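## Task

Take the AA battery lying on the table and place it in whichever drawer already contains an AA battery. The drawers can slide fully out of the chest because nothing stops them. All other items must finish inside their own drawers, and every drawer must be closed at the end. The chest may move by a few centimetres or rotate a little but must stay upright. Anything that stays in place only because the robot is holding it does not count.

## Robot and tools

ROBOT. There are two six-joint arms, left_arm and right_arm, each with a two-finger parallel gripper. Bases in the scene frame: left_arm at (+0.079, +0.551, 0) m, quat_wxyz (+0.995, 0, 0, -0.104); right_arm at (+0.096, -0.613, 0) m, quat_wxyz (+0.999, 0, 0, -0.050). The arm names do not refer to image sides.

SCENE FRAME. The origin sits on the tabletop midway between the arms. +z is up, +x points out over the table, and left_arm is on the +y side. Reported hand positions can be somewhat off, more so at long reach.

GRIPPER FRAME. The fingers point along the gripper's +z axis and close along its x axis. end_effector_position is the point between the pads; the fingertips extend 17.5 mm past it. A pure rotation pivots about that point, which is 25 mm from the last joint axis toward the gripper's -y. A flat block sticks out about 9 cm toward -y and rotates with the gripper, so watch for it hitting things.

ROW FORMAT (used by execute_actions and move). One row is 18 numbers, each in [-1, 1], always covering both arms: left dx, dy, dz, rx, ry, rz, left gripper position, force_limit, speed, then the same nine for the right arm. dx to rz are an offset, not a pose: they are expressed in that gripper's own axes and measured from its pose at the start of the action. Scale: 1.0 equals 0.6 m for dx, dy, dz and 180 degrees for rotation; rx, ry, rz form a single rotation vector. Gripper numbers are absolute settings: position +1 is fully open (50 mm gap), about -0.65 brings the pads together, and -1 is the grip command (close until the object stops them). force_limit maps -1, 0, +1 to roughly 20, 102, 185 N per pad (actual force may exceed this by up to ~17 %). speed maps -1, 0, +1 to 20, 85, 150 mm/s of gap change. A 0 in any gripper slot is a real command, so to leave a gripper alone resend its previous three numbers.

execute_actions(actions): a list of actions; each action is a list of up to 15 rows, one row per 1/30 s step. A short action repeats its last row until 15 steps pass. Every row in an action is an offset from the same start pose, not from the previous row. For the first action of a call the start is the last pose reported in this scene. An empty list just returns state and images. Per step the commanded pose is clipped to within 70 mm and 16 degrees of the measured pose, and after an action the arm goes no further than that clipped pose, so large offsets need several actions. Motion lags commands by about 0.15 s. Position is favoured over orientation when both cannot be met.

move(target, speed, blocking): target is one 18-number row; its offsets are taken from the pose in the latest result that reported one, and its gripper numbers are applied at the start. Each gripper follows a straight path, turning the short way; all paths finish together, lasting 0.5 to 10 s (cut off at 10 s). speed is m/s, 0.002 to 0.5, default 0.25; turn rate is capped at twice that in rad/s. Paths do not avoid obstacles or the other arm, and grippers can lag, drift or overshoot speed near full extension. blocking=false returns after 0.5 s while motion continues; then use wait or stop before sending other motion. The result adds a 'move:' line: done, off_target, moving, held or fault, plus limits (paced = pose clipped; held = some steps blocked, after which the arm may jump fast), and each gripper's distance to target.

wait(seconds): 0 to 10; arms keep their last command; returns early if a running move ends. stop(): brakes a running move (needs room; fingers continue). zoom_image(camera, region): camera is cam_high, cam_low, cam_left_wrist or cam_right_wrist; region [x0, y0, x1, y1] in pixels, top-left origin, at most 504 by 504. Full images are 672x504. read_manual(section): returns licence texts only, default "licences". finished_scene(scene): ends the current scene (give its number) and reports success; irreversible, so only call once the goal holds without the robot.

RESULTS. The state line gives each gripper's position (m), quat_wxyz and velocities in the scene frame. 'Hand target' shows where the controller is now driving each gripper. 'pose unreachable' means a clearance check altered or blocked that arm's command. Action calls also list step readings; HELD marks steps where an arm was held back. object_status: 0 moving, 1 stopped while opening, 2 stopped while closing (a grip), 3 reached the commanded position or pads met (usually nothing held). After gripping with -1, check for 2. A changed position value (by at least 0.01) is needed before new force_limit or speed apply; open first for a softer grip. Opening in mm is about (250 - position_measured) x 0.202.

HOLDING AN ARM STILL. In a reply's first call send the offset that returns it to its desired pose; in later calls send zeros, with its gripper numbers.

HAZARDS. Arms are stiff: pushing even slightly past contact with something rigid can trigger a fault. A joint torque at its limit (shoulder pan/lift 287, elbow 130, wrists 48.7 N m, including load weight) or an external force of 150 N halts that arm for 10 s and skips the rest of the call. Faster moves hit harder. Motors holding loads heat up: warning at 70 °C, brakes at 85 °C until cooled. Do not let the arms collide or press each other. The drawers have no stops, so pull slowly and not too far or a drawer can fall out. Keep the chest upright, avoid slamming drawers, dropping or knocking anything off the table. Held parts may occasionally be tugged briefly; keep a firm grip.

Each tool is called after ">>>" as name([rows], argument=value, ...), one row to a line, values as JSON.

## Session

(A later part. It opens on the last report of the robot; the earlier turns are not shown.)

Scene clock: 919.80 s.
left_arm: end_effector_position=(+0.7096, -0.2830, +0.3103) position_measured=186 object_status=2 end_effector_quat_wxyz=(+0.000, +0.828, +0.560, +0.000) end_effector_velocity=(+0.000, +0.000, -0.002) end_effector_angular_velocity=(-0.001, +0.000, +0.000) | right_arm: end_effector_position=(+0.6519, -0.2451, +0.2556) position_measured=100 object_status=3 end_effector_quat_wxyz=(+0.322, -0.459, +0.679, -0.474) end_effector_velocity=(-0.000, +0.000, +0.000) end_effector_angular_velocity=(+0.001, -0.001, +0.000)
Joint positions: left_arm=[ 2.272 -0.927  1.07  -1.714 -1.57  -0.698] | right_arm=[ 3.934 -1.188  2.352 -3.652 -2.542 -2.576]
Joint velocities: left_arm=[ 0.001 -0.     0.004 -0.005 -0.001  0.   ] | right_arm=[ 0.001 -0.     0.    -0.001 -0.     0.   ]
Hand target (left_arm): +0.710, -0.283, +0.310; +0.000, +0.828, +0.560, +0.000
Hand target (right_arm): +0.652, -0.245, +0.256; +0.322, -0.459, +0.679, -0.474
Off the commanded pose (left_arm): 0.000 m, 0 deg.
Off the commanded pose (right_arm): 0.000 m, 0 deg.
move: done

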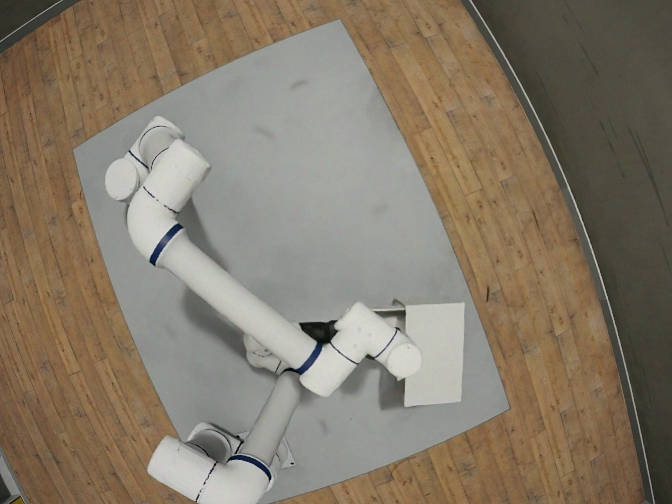

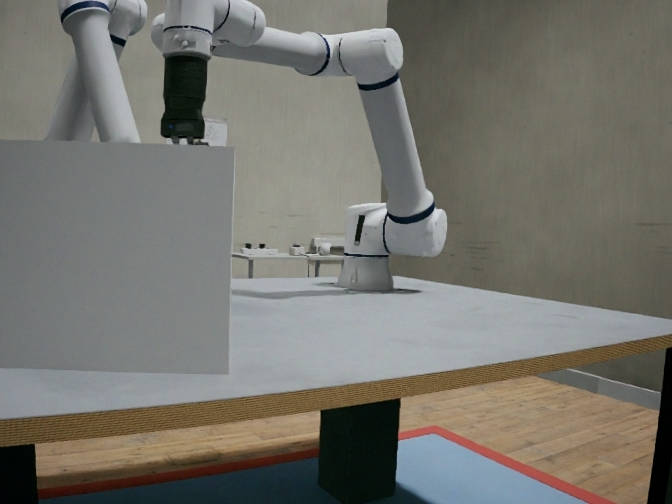

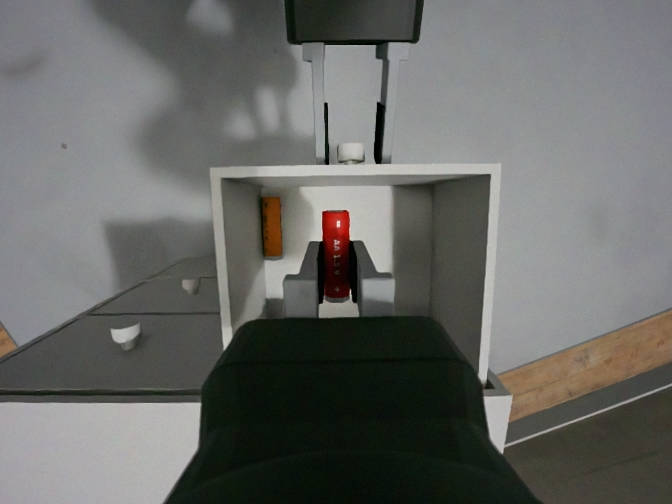

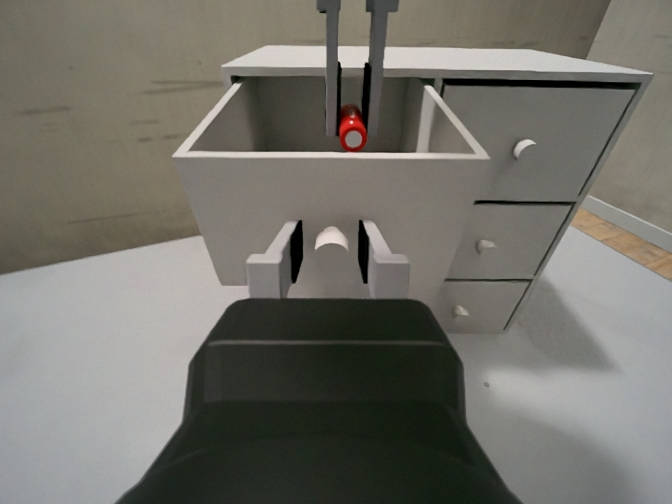

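>>> execute_actions(actions=[])

Scene clock: 944.47 s.
left_arm: end_effector_position=(+0.7097, -0.2828, +0.3099) position_measured=186 object_status=2 end_effector_quat_wxyz=(+0.000, +0.828, +0.560, +0.000) end_effector_velocity=(-0.000, +0.000, +0.000) end_effector_angular_velocity=(+0.001, +0.001, -0.000) | right_arm: end_effector_position=(+0.6518, -0.2451, +0.2555) position_measured=100 object_status=3 end_effector_quat_wxyz=(+0.322, -0.459, +0.679, -0.474) end_effector_velocity=(-0.000, +0.001, -0.001) end_effector_angular_velocity=(-0.002, +0.002, +0.002)
Joint positions: left_arm=[ 2.272 -0.927  1.07  -1.715 -1.57  -0.698] | right_arm=[ 3.934 -1.188  2.352 -3.652 -2.542 -2.576]
Joint velocities: left_arm=[ 0.    -0.    -0.001  0.002 -0.     0.001] | right_arm=[ 0.001  0.002 -0.    -0.001 -0.    -0.002]
Hand target (left_arm): +0.710, -0.283, +0.310; +0.000, +0.828, +0.560, +0.000
Hand target (right_arm): +0.652, -0.245, +0.256; +0.322, -0.459, +0.679, -0.474
Off the commanded pose (left_arm): 0.000 m, 0 deg.
Off the commanded pose (right_arm): 0.000 m, 0 deg.

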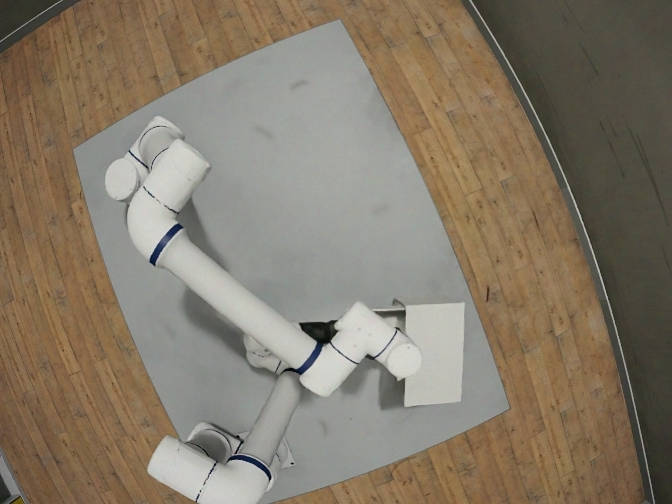

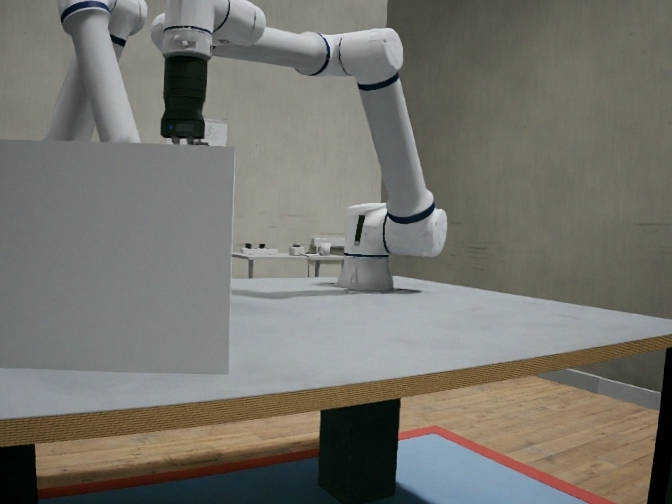

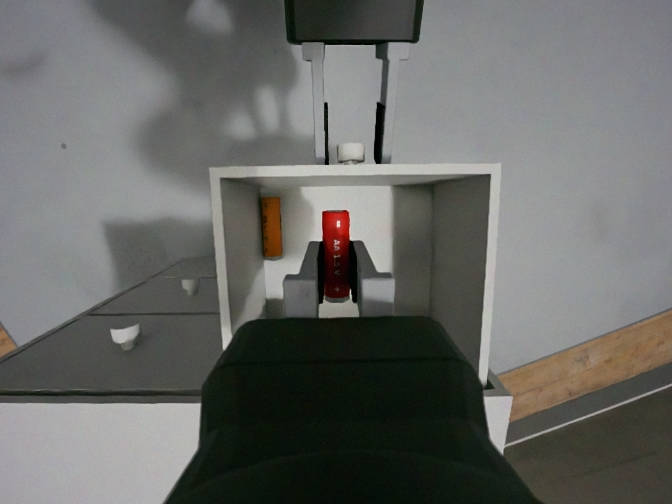

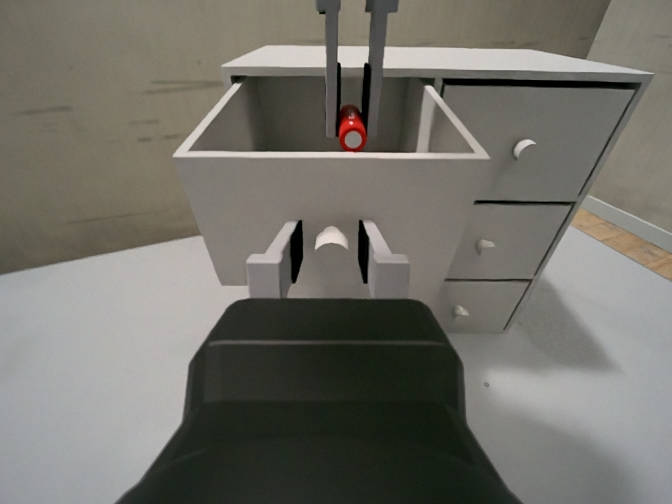

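>>> move(target=[0,0,0.0667,0,0,0,-1,-0.4,0.6, 0,0,0,0,0,0,-1,-0.4,0.4], speed=0.08)

Scene clock: 992.97 s.
left_arm: end_effector_position=(+0.7098, -0.2828, +0.2702) position_measured=186 object_status=2 end_effector_quat_wxyz=(+0.000, +0.828, +0.560, +0.000) end_effector_velocity=(+0.000, -0.000, -0.003) end_effector_angular_velocity=(-0.001, +0.000, -0.000) | right_arm: end_effector_position=(+0.6518, -0.2451, +0.2555) position_measured=179 object_status=2 end_effector_quat_wxyz=(+0.322, -0.459, +0.679, -0.474) end_effector_velocity=(+0.001, -0.000, -0.001) end_effector_angular_velocity=(-0.002, +0.002, -0.001)
Joint positions: left_arm=[ 2.272 -0.914  1.12  -1.777 -1.57  -0.698] | right_arm=[ 3.934 -1.188  2.352 -3.652 -2.542 -2.576]
Joint velocities: left_arm=[ 0.     0.001  0.003 -0.004 -0.001  0.001] | right_arm=[-0.001  0.001 -0.     0.002  0.    -0.   ]
Hand target (left_arm): +0.710, -0.283, +0.270; +0.000, +0.828, +0.560, +0.000
Hand target (right_arm): +0.652, -0.245, +0.256; +0.322, -0.459, +0.679, -0.474
Off the commanded pose (left_arm): 0.000 m, 0 deg.
Off the commanded pose (right_arm): 0.000 m, 0 deg.
move: done

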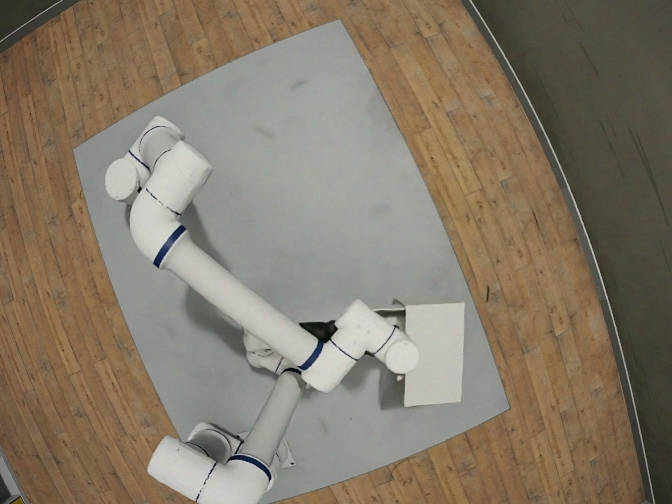

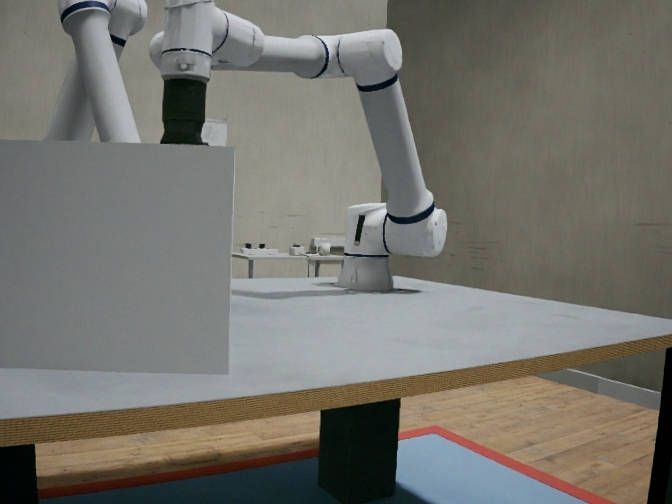

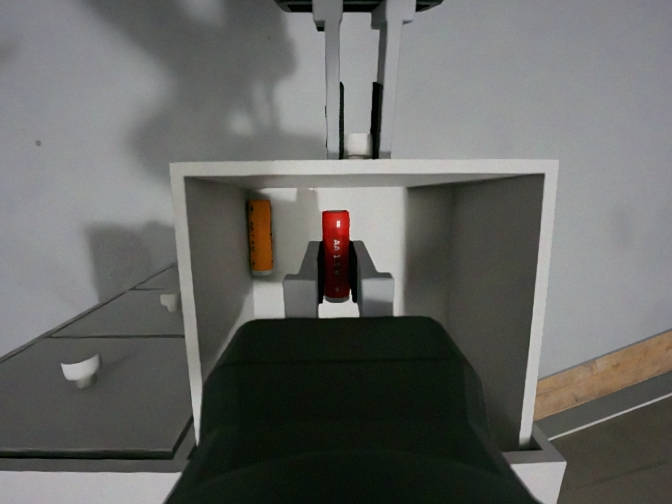

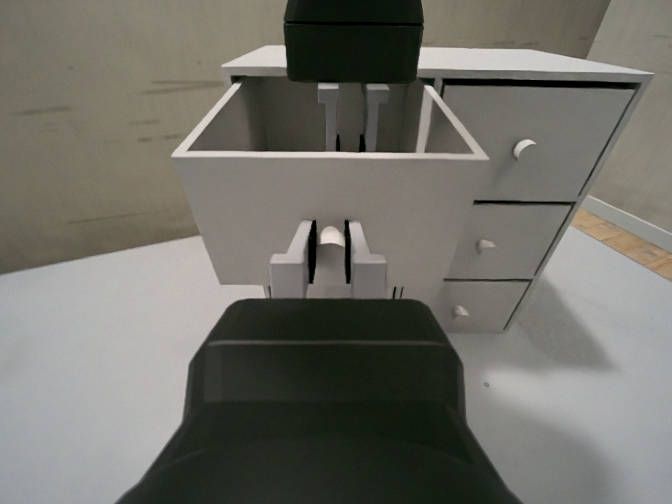

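>>> zoom_image(camera="cam_left_wrist", region=[0, 300, 260, 504])

>>> zoom_image(camera="cam_right_wrist", region=[170, 0, 500, 240])

Region (0, 300, 260, 504) of cam_left_wrist's 672x504 image, scaled by 1.938, with more detail than that image has; it fills the top 395 rows of this view, and the rest is white.

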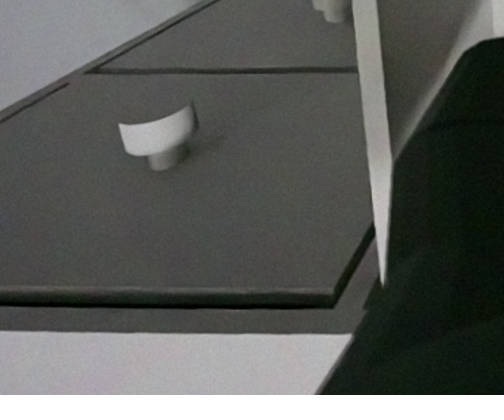

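Region (170, 0, 500, 240) of cam_right_wrist's 672x504 image, scaled by 1.527, with more detail than that image has; it fills the top 367 rows of this view, and the rest is white.

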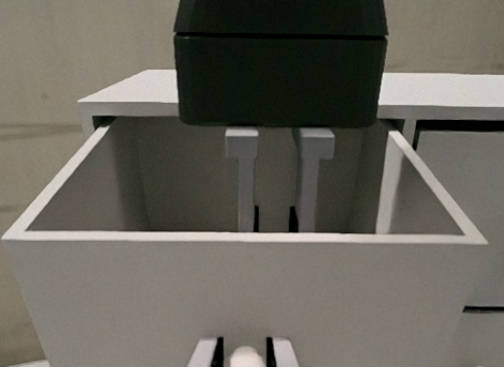

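>>> move(target=[0,0,0.0417,0,0,0,-1,-0.4,0.6, 0,-0.0086,-0.0031,-0.013,0,0,-1,-0.4,0.4], speed=0.05)

Scene clock: 1036.43 s.
left_arm: end_effector_position=(+0.7098, -0.2828, +0.2456) position_measured=186 object_status=2 end_effector_quat_wxyz=(+0.000, +0.828, +0.560, +0.000) end_effector_velocity=(+0.000, -0.001, -0.002) end_effector_angular_velocity=(-0.001, -0.001, -0.000) | right_arm: end_effector_position=(+0.6519, -0.2451, +0.2610) position_measured=179 object_status=2 end_effector_quat_wxyz=(+0.312, -0.465, +0.688, -0.461) end_effector_velocity=(-0.000, +0.001, +0.001) end_effector_angular_velocity=(+0.002, +0.005, +0.001)
Joint positions: left_arm=[ 2.273 -0.904  1.147 -1.814 -1.57  -0.698] | right_arm=[ 3.929 -1.235  2.355 -3.555 -2.516 -2.535]
Joint velocities: left_arm=[-0.     0.001  0.002 -0.005  0.001  0.   ] | right_arm=[ 0.    -0.006 -0.     0.013  0.003  0.005]
Hand target (left_arm): +0.710, -0.283, +0.245; +0.000, +0.828, +0.560, +0.000
Hand target (right_arm): +0.652, -0.245, +0.261; +0.312, -0.465, +0.689, -0.460
Off the commanded pose (left_arm): 0.000 m, 0 deg.
Off the commanded pose (right_arm): 0.000 m, 0 deg.
move: done

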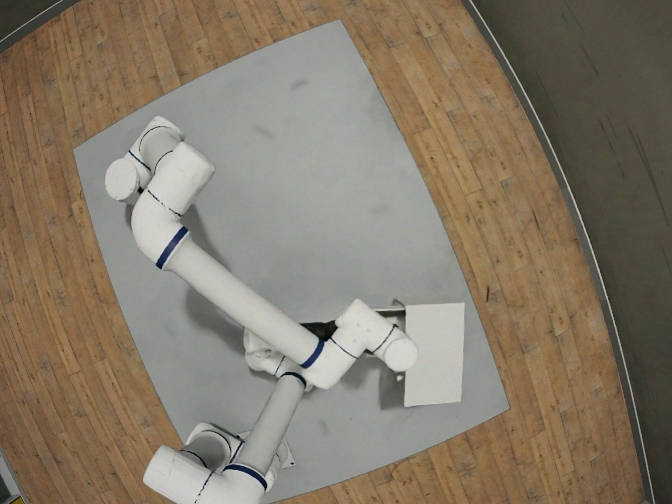

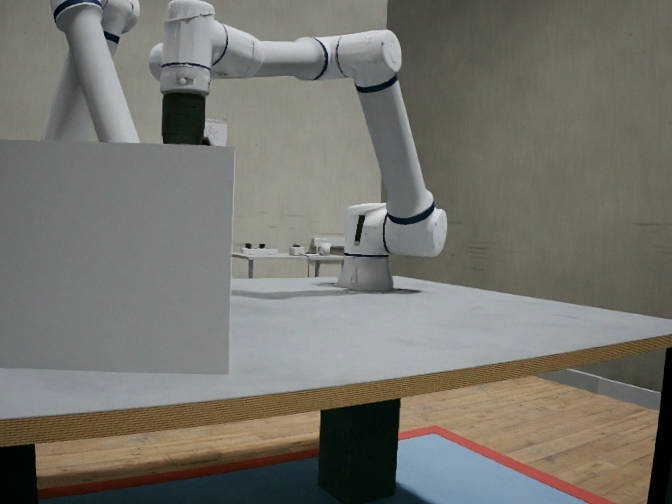

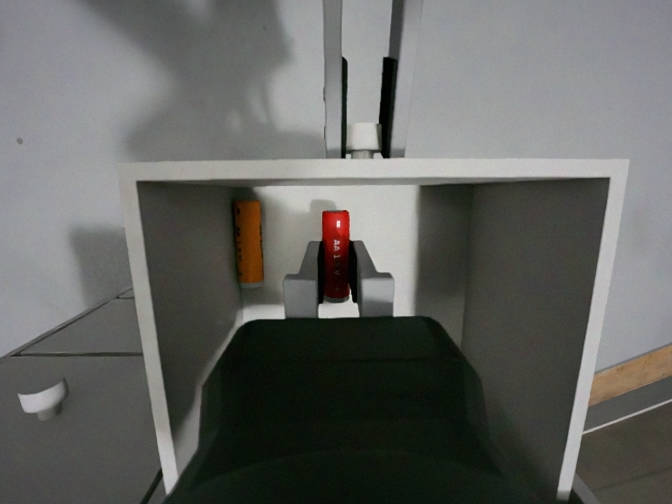

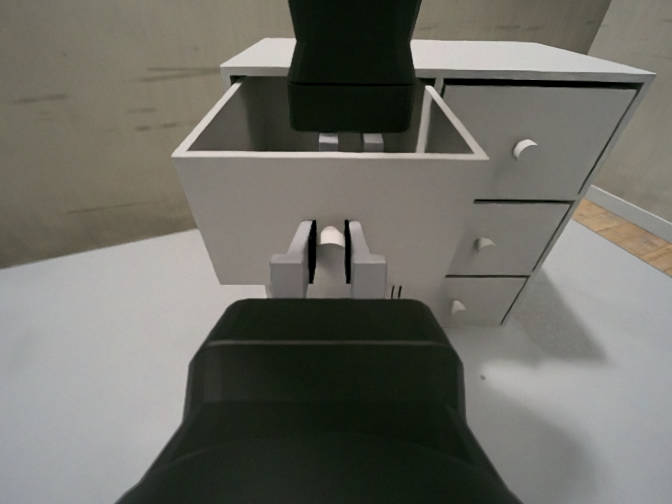

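>>> zoom_image(camera="cam_left_wrist", region=[200, 160, 420, 330])

Region (200, 160, 420, 330) of cam_left_wrist's 672x504 image, scaled by 2.291, with more detail than that image has; it fills the top 389 rows of this view, and the rest is white.

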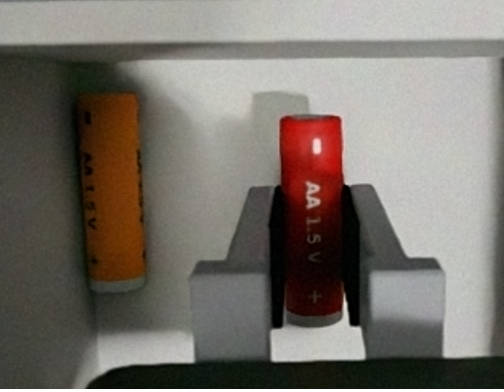

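>>> zoom_image(camera="cam_left_wrist", region=[100, 140, 352, 330])

>>> zoom_image(camera="cam_left_wrist", region=[400, 140, 652, 330])

Region (100, 140, 352, 330) of cam_left_wrist's 672x504 image, scaled by 2.000, with more detail than that image has; it fills the top 380 rows of this view, and the rest is white.

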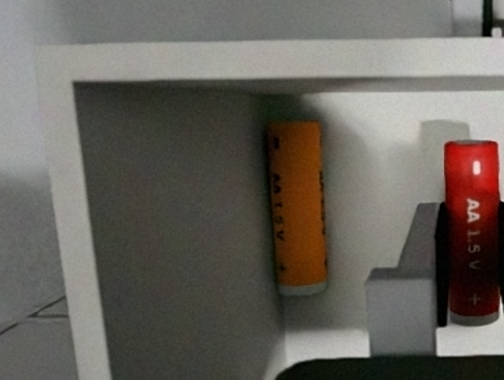

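Region (400, 140, 652, 330) of cam_left_wrist's 672x504 image, scaled by 2.000, with more detail than that image has; it fills the top 380 rows of this view, and the rest is white.

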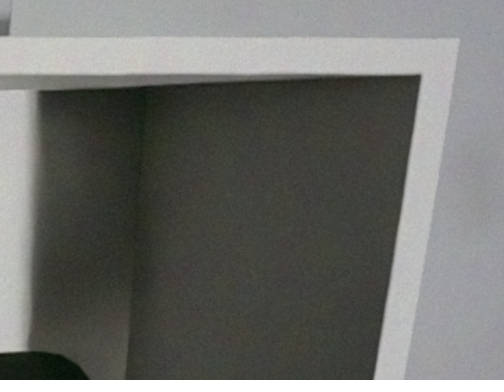

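>>> move(target=[0,0,0.016,0,0,0,-1,-0.4,0.6, 0,0,0,0,0,0,-1,-0.4,0.4], speed=0.02)

Scene clock: 1104.93 s.
left_arm: end_effector_position=(+0.7099, -0.2828, +0.2364) position_measured=186 object_status=2 end_effector_quat_wxyz=(+0.000, +0.828, +0.560, +0.000) end_effector_velocity=(+0.000, +0.000, -0.004) end_effector_angular_velocity=(+0.001, -0.000, +0.002) | right_arm: end_effector_position=(+0.6520, -0.2451, +0.2610) position_measured=179 object_status=2 end_effector_quat_wxyz=(+0.312, -0.465, +0.688, -0.461) end_effector_velocity=(-0.001, +0.001, -0.001) end_effector_angular_velocity=(-0.001, +0.001, +0.002)
Joint positions: left_arm=[ 2.273 -0.9    1.157 -1.828 -1.57  -0.697] | right_arm=[ 3.928 -1.235  2.355 -3.555 -2.516 -2.535]
Joint velocities: left_arm=[ 0.     0.001  0.004 -0.005  0.001 -0.001] | right_arm=[ 0.002  0.001  0.    -0.    -0.    -0.   ]
Hand target (left_arm): +0.710, -0.283, +0.236; +0.000, +0.828, +0.560, +0.000
Hand target (right_arm): +0.652, -0.245, +0.261; +0.312, -0.465, +0.688, -0.461
Off the commanded pose (left_arm): 0.000 m, 0 deg.
Off the commanded pose (right_arm): 0.000 m, 0 deg.
move: done

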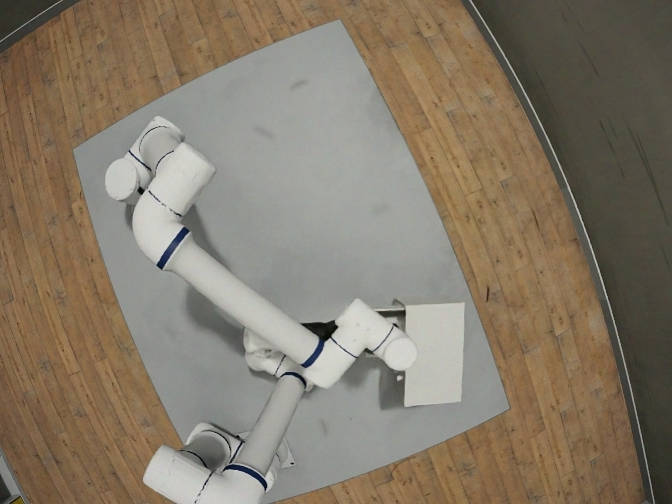

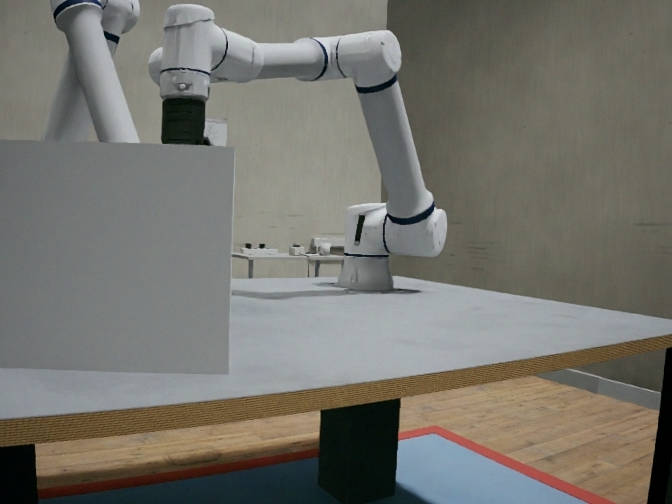

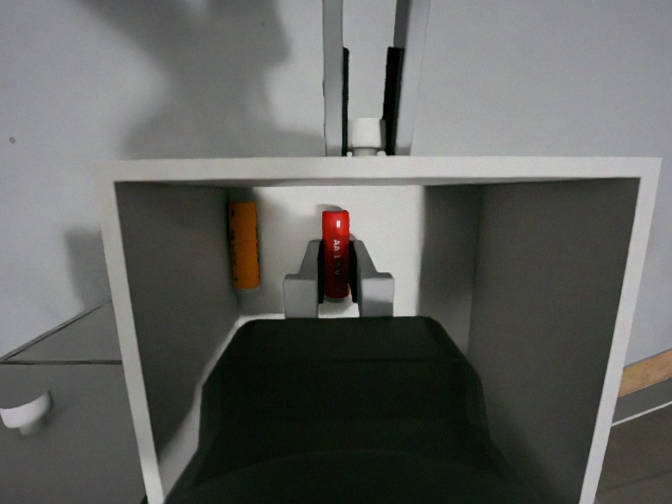

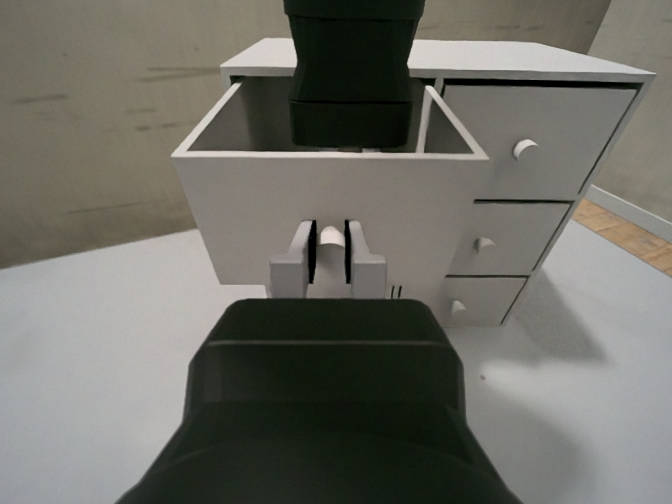

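>>> zoom_image(camera="cam_left_wrist", region=[200, 160, 420, 330])

Region (200, 160, 420, 330) of cam_left_wrist's 672x504 image, scaled by 2.291, with more detail than that image has; it fills the top 389 rows of this view, and the rest is white.

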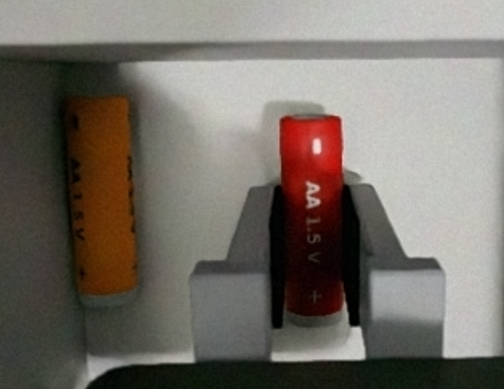

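>>> zoom_image(camera="cam_left_wrist", region=[290, 190, 380, 260])

Region (290, 190, 380, 260) of cam_left_wrist's 672x504 image, scaled by 5.600, with more detail than that image has.

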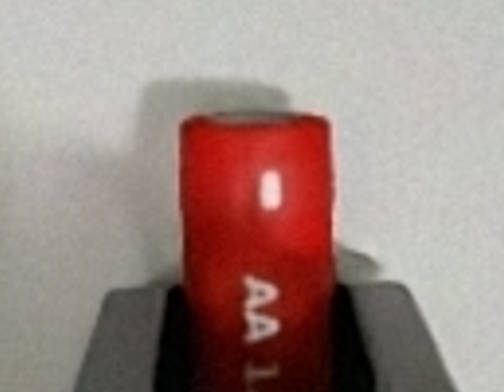

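>>> execute_actions([
  [[0,0,0.0007,0,0,0,-1,-0.4,0.6, 0,0,0,0,0,0,-1,-0.4,0.4],[0,0,0.0013,0,0,0,-1,-0.4,0.6, 0,0,0,0,0,0,-1,-0.4,0.4],[0,0,0.002,0,0,0,-1,-0.4,0.6, 0,0,0,0,0,0,-1,-0.4,0.4],[0,0,0.0027,0,0,0,-1,-0.4,0.6, 0,0,0,0,0,0,-1,-0.4,0.4],[0,0,0.0033,0,0,0,-1,-0.4,0.6, 0,0,0,0,0,0,-1,-0.4,0.4],[0,0,0.0033,0,0,0,-1,-0.4,0.6, 0,0,0,0,0,0,-1,-0.4,0.4],[0,0,0.0033,0,0,0,-1,-0.4,0.6, 0,0,0,0,0,0,-1,-0.4,0.4],[0,0,0.0033,0,0,0,-1,-0.4,0.6, 0,0,0,0,0,0,-1,-0.4,0.4],[0,0,0.0033,0,0,0,-1,-0.4,0.6, 0,0,0,0,0,0,-1,-0.4,0.4],[0,0,0.0033,0,0,0,0.25,-0.4,0.3, 0,0,0,0,0,0,-1,-0.4,0.4]],
])

Scene clock: 1165.73 s.
left_arm: end_effector_position=(+0.7099, -0.2828, +0.2345) position_measured=116 object_status=0 end_effector_quat_wxyz=(+0.000, +0.828, +0.560, +0.000) end_effector_velocity=(-0.000, +0.001, -0.001) end_effector_angular_velocity=(+0.001, +0.002, +0.001) | right_arm: end_effector_position=(+0.6519, -0.2451, +0.2610) position_measured=179 object_status=2 end_effector_quat_wxyz=(+0.312, -0.465, +0.688, -0.461) end_effector_velocity=(-0.000, +0.000, +0.000) end_effector_angular_velocity=(-0.001, +0.001, +0.001)
Joint positions: left_arm=[ 2.273 -0.899  1.159 -1.831 -1.57  -0.697] | right_arm=[ 3.929 -1.235  2.355 -3.555 -2.516 -2.535]
Joint velocities: left_arm=[ 0.001  0.     0.001  0.    -0.001 -0.   ] | right_arm=[ 0.001 -0.001  0.     0.002  0.    -0.   ]
Hand target (left_arm): +0.710, -0.283, +0.234; +0.000, +0.828, +0.560, +0.000
Hand target (right_arm): +0.652, -0.245, +0.261; +0.312, -0.465, +0.688, -0.461
Off the commanded pose (left_arm): 0.000 m, 0 deg.
Off the commanded pose (right_arm): 0.000 m, 0 deg.
Step readings (end_effector_position):
0: left_arm (+0.7099, -0.2828, +0.2360) | right_arm (+0.6519, -0.2451, +0.2610)
1: left_arm (+0.7099, -0.2828, +0.2360) | right_arm (+0.6519, -0.2451, +0.2610)
2: left_arm (+0.7099, -0.2828, +0.2360) | right_arm (+0.6519, -0.2451, +0.2610)
4: left_arm (+0.7099, -0.2828, +0.2357) | right_arm (+0.6519, -0.2451, +0.2610)
8: left_arm (+0.7099, -0.2828, +0.2349) | right_arm (+0.6519, -0.2451, +0.2610)
15: end_effector_position above

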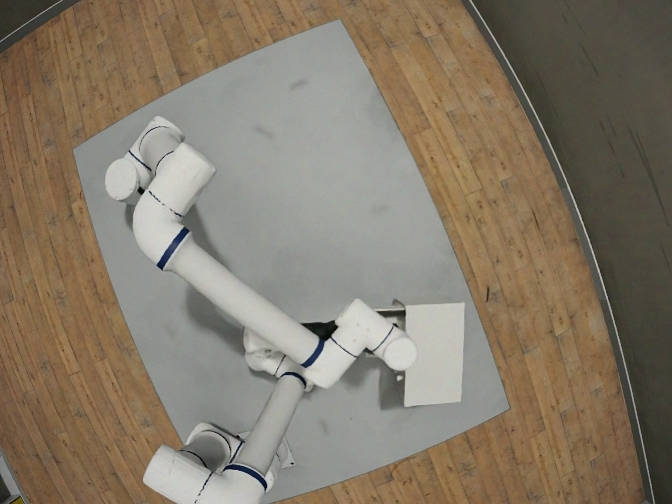

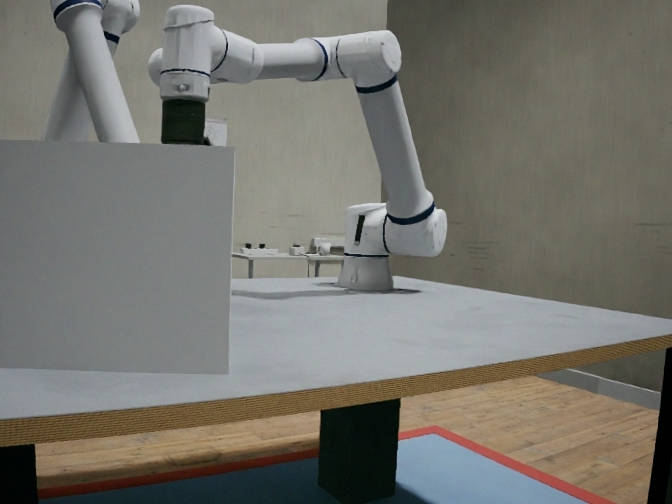

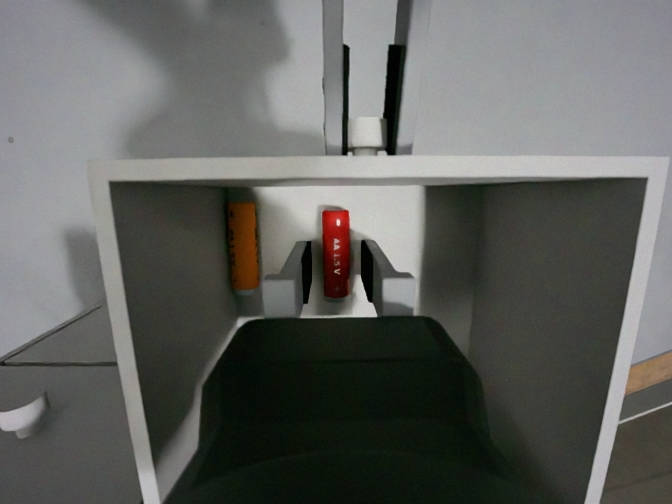

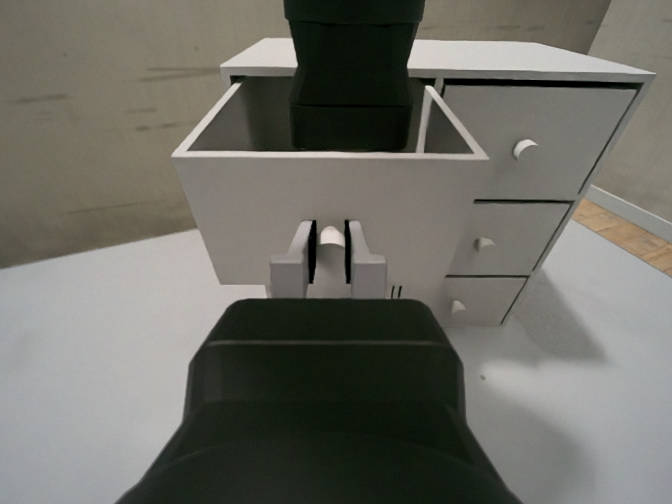

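>>> execute_actions(actions=[])

Scene clock: 1216.00 s.
left_arm: end_effector_position=(+0.7099, -0.2828, +0.2344) position_measured=116 object_status=3 end_effector_quat_wxyz=(+0.000, +0.828, +0.560, +0.000) end_effector_velocity=(-0.001, +0.000, -0.000) end_effector_angular_velocity=(+0.001, +0.001, +0.001) | right_arm: end_effector_position=(+0.6520, -0.2451, +0.2610) position_measured=179 object_status=2 end_effector_quat_wxyz=(+0.312, -0.465, +0.688, -0.461) end_effector_velocity=(-0.000, +0.000, +0.000) end_effector_angular_velocity=(-0.001, +0.000, +0.001)
Joint positions: left_arm=[ 2.273 -0.899  1.159 -1.831 -1.57  -0.697] | right_arm=[ 3.928 -1.235  2.355 -3.555 -2.516 -2.535]
Joint velocities: left_arm=[-0.    -0.    -0.     0.002  0.    -0.001] | right_arm=[ 0.    -0.001 -0.     0.001 -0.    -0.001]
Hand target (left_arm): +0.710, -0.283, +0.234; +0.000, +0.828, +0.560, +0.000
Hand target (right_arm): +0.652, -0.245, +0.261; +0.312, -0.465, +0.688, -0.461
Off the commanded pose (left_arm): 0.000 m, 0 deg.
Off the commanded pose (right_arm): 0.000 m, 0 deg.

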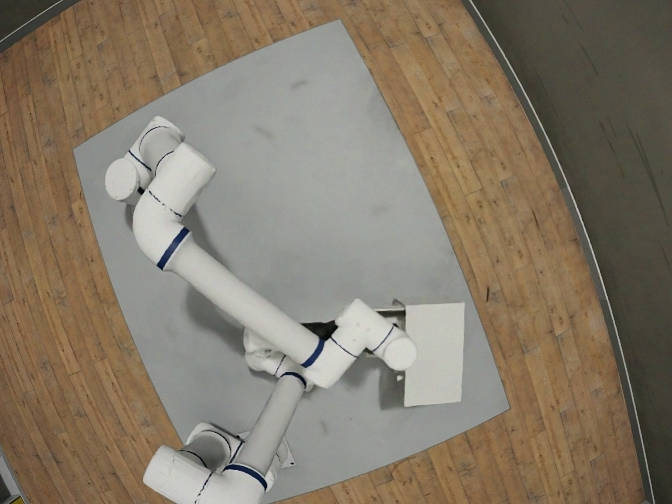

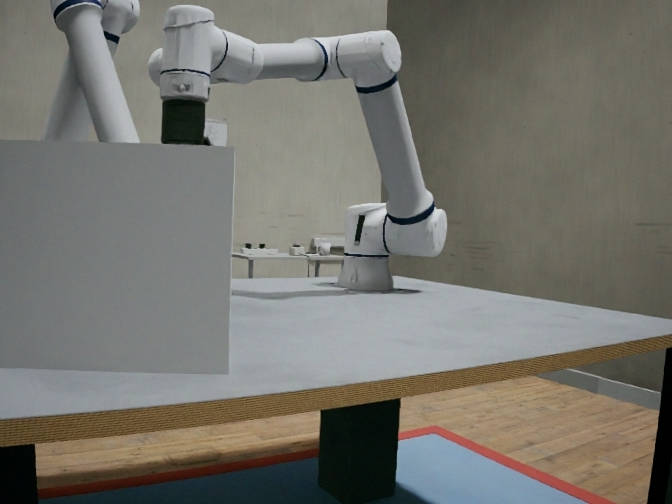

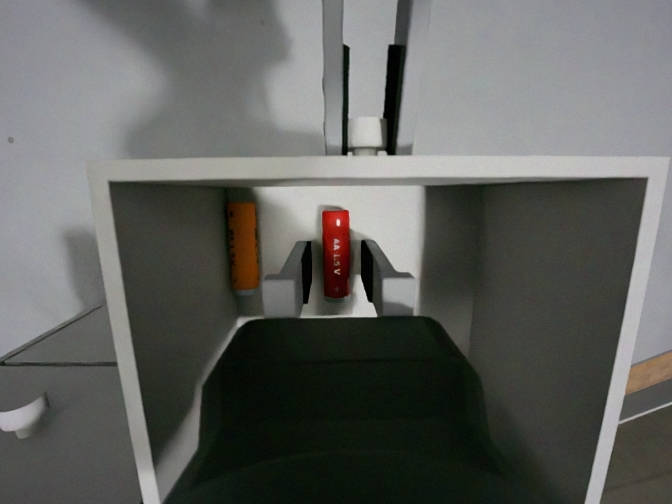

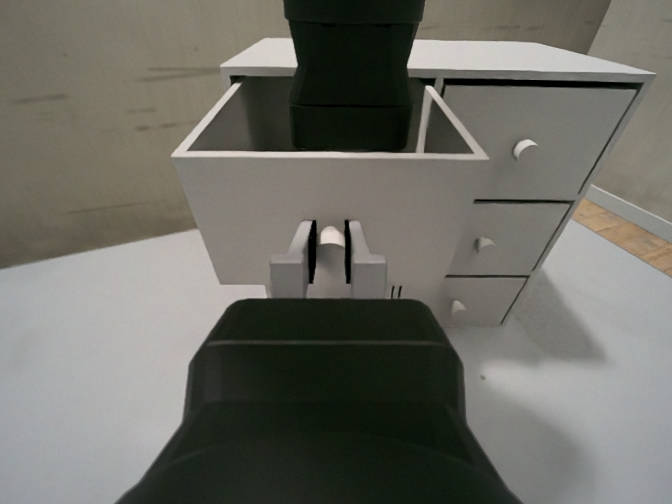

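>>> move(target=[0,0,-0.2,0,0,0,0.25,-0.4,0.3, 0,-0.0095,0.0231,0,0,0,-1,-0.4,0.4], speed=0.2)

Scene clock: 1222.97 s.
left_arm: end_effector_position=(+0.7096, -0.2829, +0.3541) position_measured=116 object_status=3 end_effector_quat_wxyz=(+0.000, +0.828, +0.560, +0.000) end_effector_velocity=(-0.000, +0.001, +0.002) end_effector_angular_velocity=(+0.002, +0.000, +0.001) | right_arm: end_effector_position=(+0.6658, -0.2507, +0.2609) position_measured=179 object_status=2 end_effector_quat_wxyz=(+0.312, -0.465, +0.688, -0.461) end_effector_velocity=(-0.000, +0.001, +0.000) end_effector_angular_velocity=(+0.000, -0.001, +0.001)
Joint positions: left_arm=[ 2.272 -0.936  1.007 -1.643 -1.57  -0.698] | right_arm=[ 3.904 -1.227  2.346 -3.576 -2.497 -2.561]
Joint velocities: left_arm=[-0.    -0.    -0.004  0.006  0.001 -0.001] | right_arm=[ 0.001 -0.    -0.    -0.001  0.    -0.001]
Hand target (left_arm): +0.710, -0.283, +0.354; +0.000, +0.828, +0.560, +0.000
Hand target (right_arm): +0.666, -0.251, +0.261; +0.312, -0.465, +0.688, -0.461
Off the commanded pose (left_arm): 0.000 m, 0 deg.
Off the commanded pose (right_arm): 0.000 m, 0 deg.
move: done

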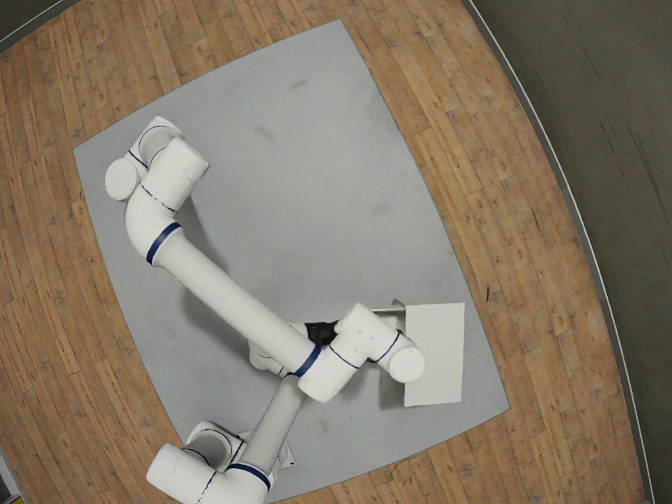

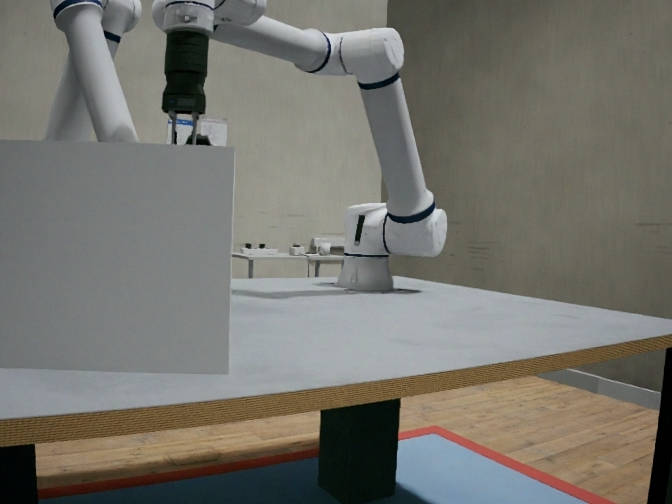

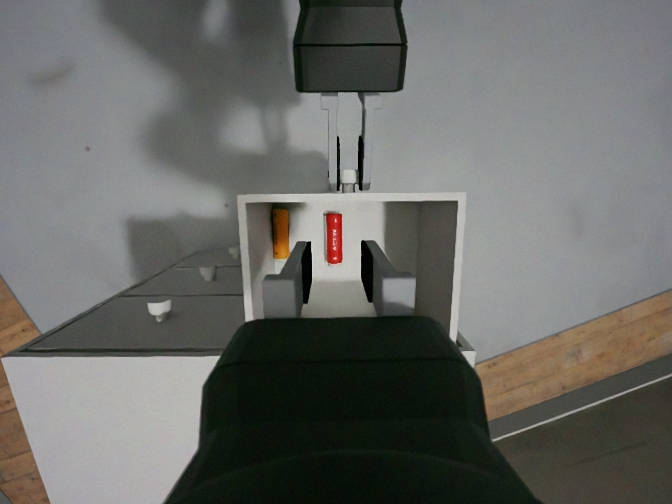

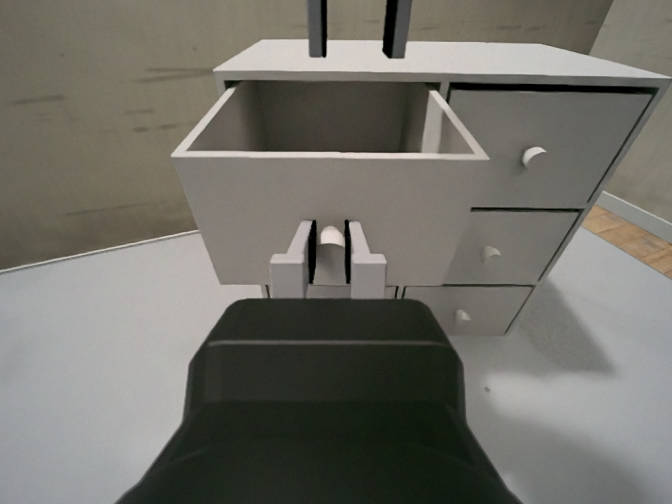

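>>> move(target=[0,0,-0.13,0,0,0,0.25,-0.4,0.3, -0.0004,-0.0633,0.1541,0,0,0,-1,-0.4,0.4], speed=0.13)

Scene clock: 1245.80 s.
left_arm: end_effector_position=(+0.7093, -0.2829, +0.4318) position_measured=116 object_status=3 end_effector_quat_wxyz=(+0.000, +0.828, +0.560, +0.000) end_effector_velocity=(+0.000, +0.000, +0.002) end_effector_angular_velocity=(+0.000, +0.000, +0.002) | right_arm: end_effector_position=(+0.7584, -0.2876, +0.2608) position_measured=179 object_status=2 end_effector_quat_wxyz=(+0.312, -0.465, +0.688, -0.461) end_effector_velocity=(+0.002, -0.001, -0.000) end_effector_angular_velocity=(-0.000, +0.001, +0.000)
Joint positions: left_arm=[ 2.272 -0.937  0.872 -1.507 -1.57  -0.698] | right_arm=[ 3.754 -1.173  2.275 -3.663 -2.376 -2.699]
Joint velocities: left_arm=[ 0.     0.001 -0.004  0.004 -0.    -0.002] | right_arm=[-0.003  0.001 -0.002 -0.001  0.003 -0.003]
Hand target (left_arm): +0.709, -0.283, +0.432; +0.000, +0.828, +0.560, +0.000
Hand target (right_arm): +0.759, -0.288, +0.261; +0.312, -0.465, +0.688, -0.461
Off the commanded pose (left_arm): 0.000 m, 0 deg.
Off the commanded pose (right_arm): 0.000 m, 0 deg.
move: done

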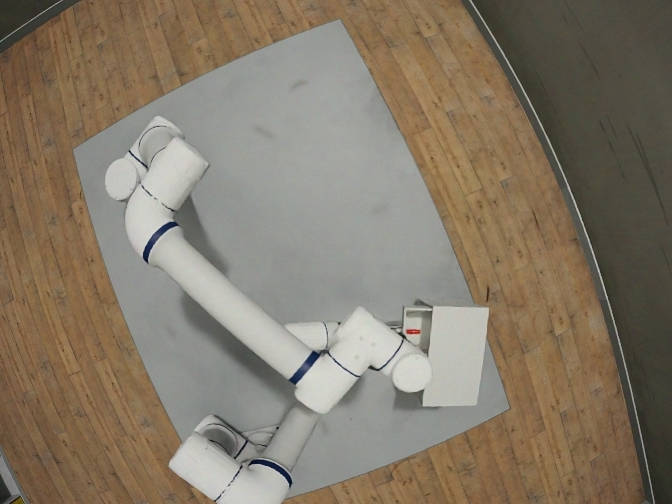

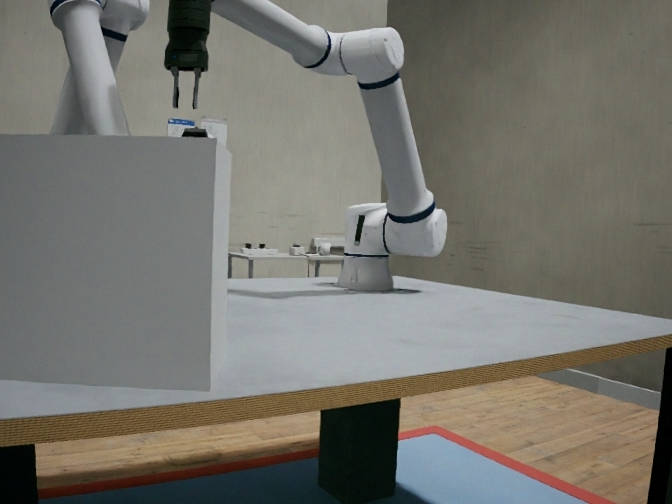

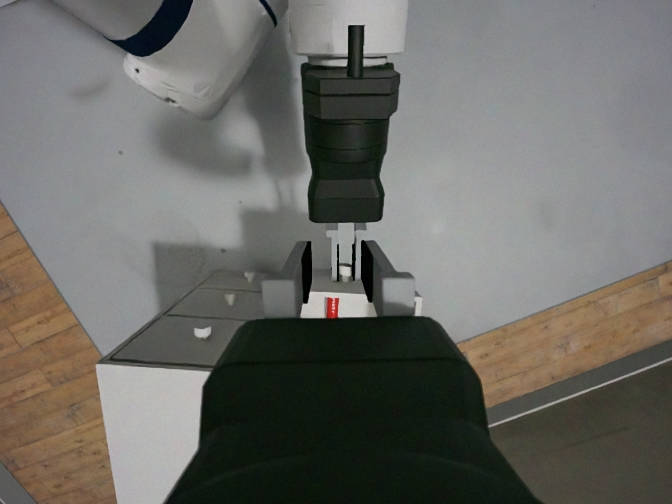

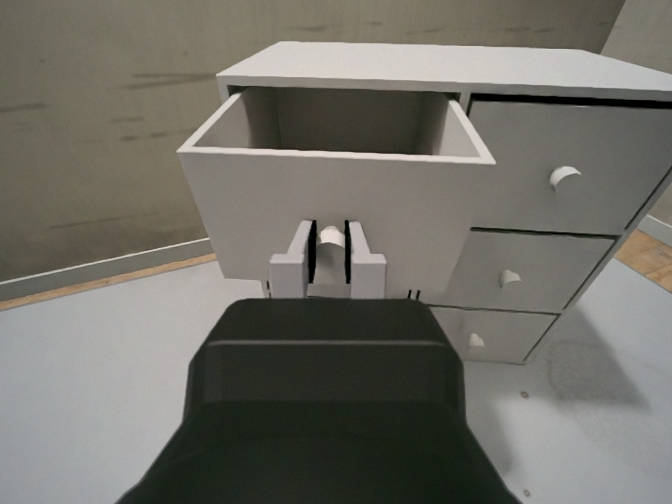

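>>> zoom_image(camera="cam_high", region=[360, 270, 540, 430])

>>> zoom_image(camera="cam_low", region=[0, 100, 330, 440])

Region (360, 270, 540, 430) of cam_high's 672x504 image, scaled by 2.800, with more detail than that image has.

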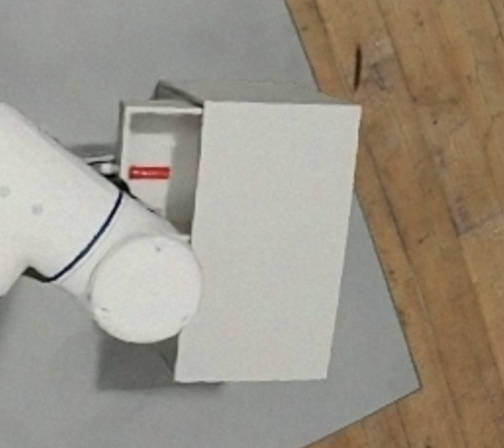

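Region (0, 100, 330, 440) of cam_low's 672x504 image, scaled by 1.482, with more detail than that image has; it fills the left 489 columns of this view, and the rest is white.

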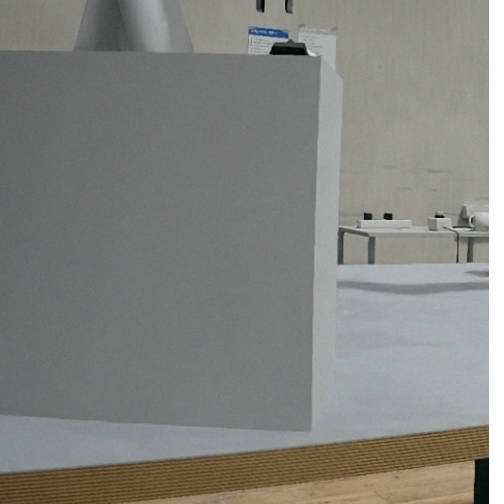

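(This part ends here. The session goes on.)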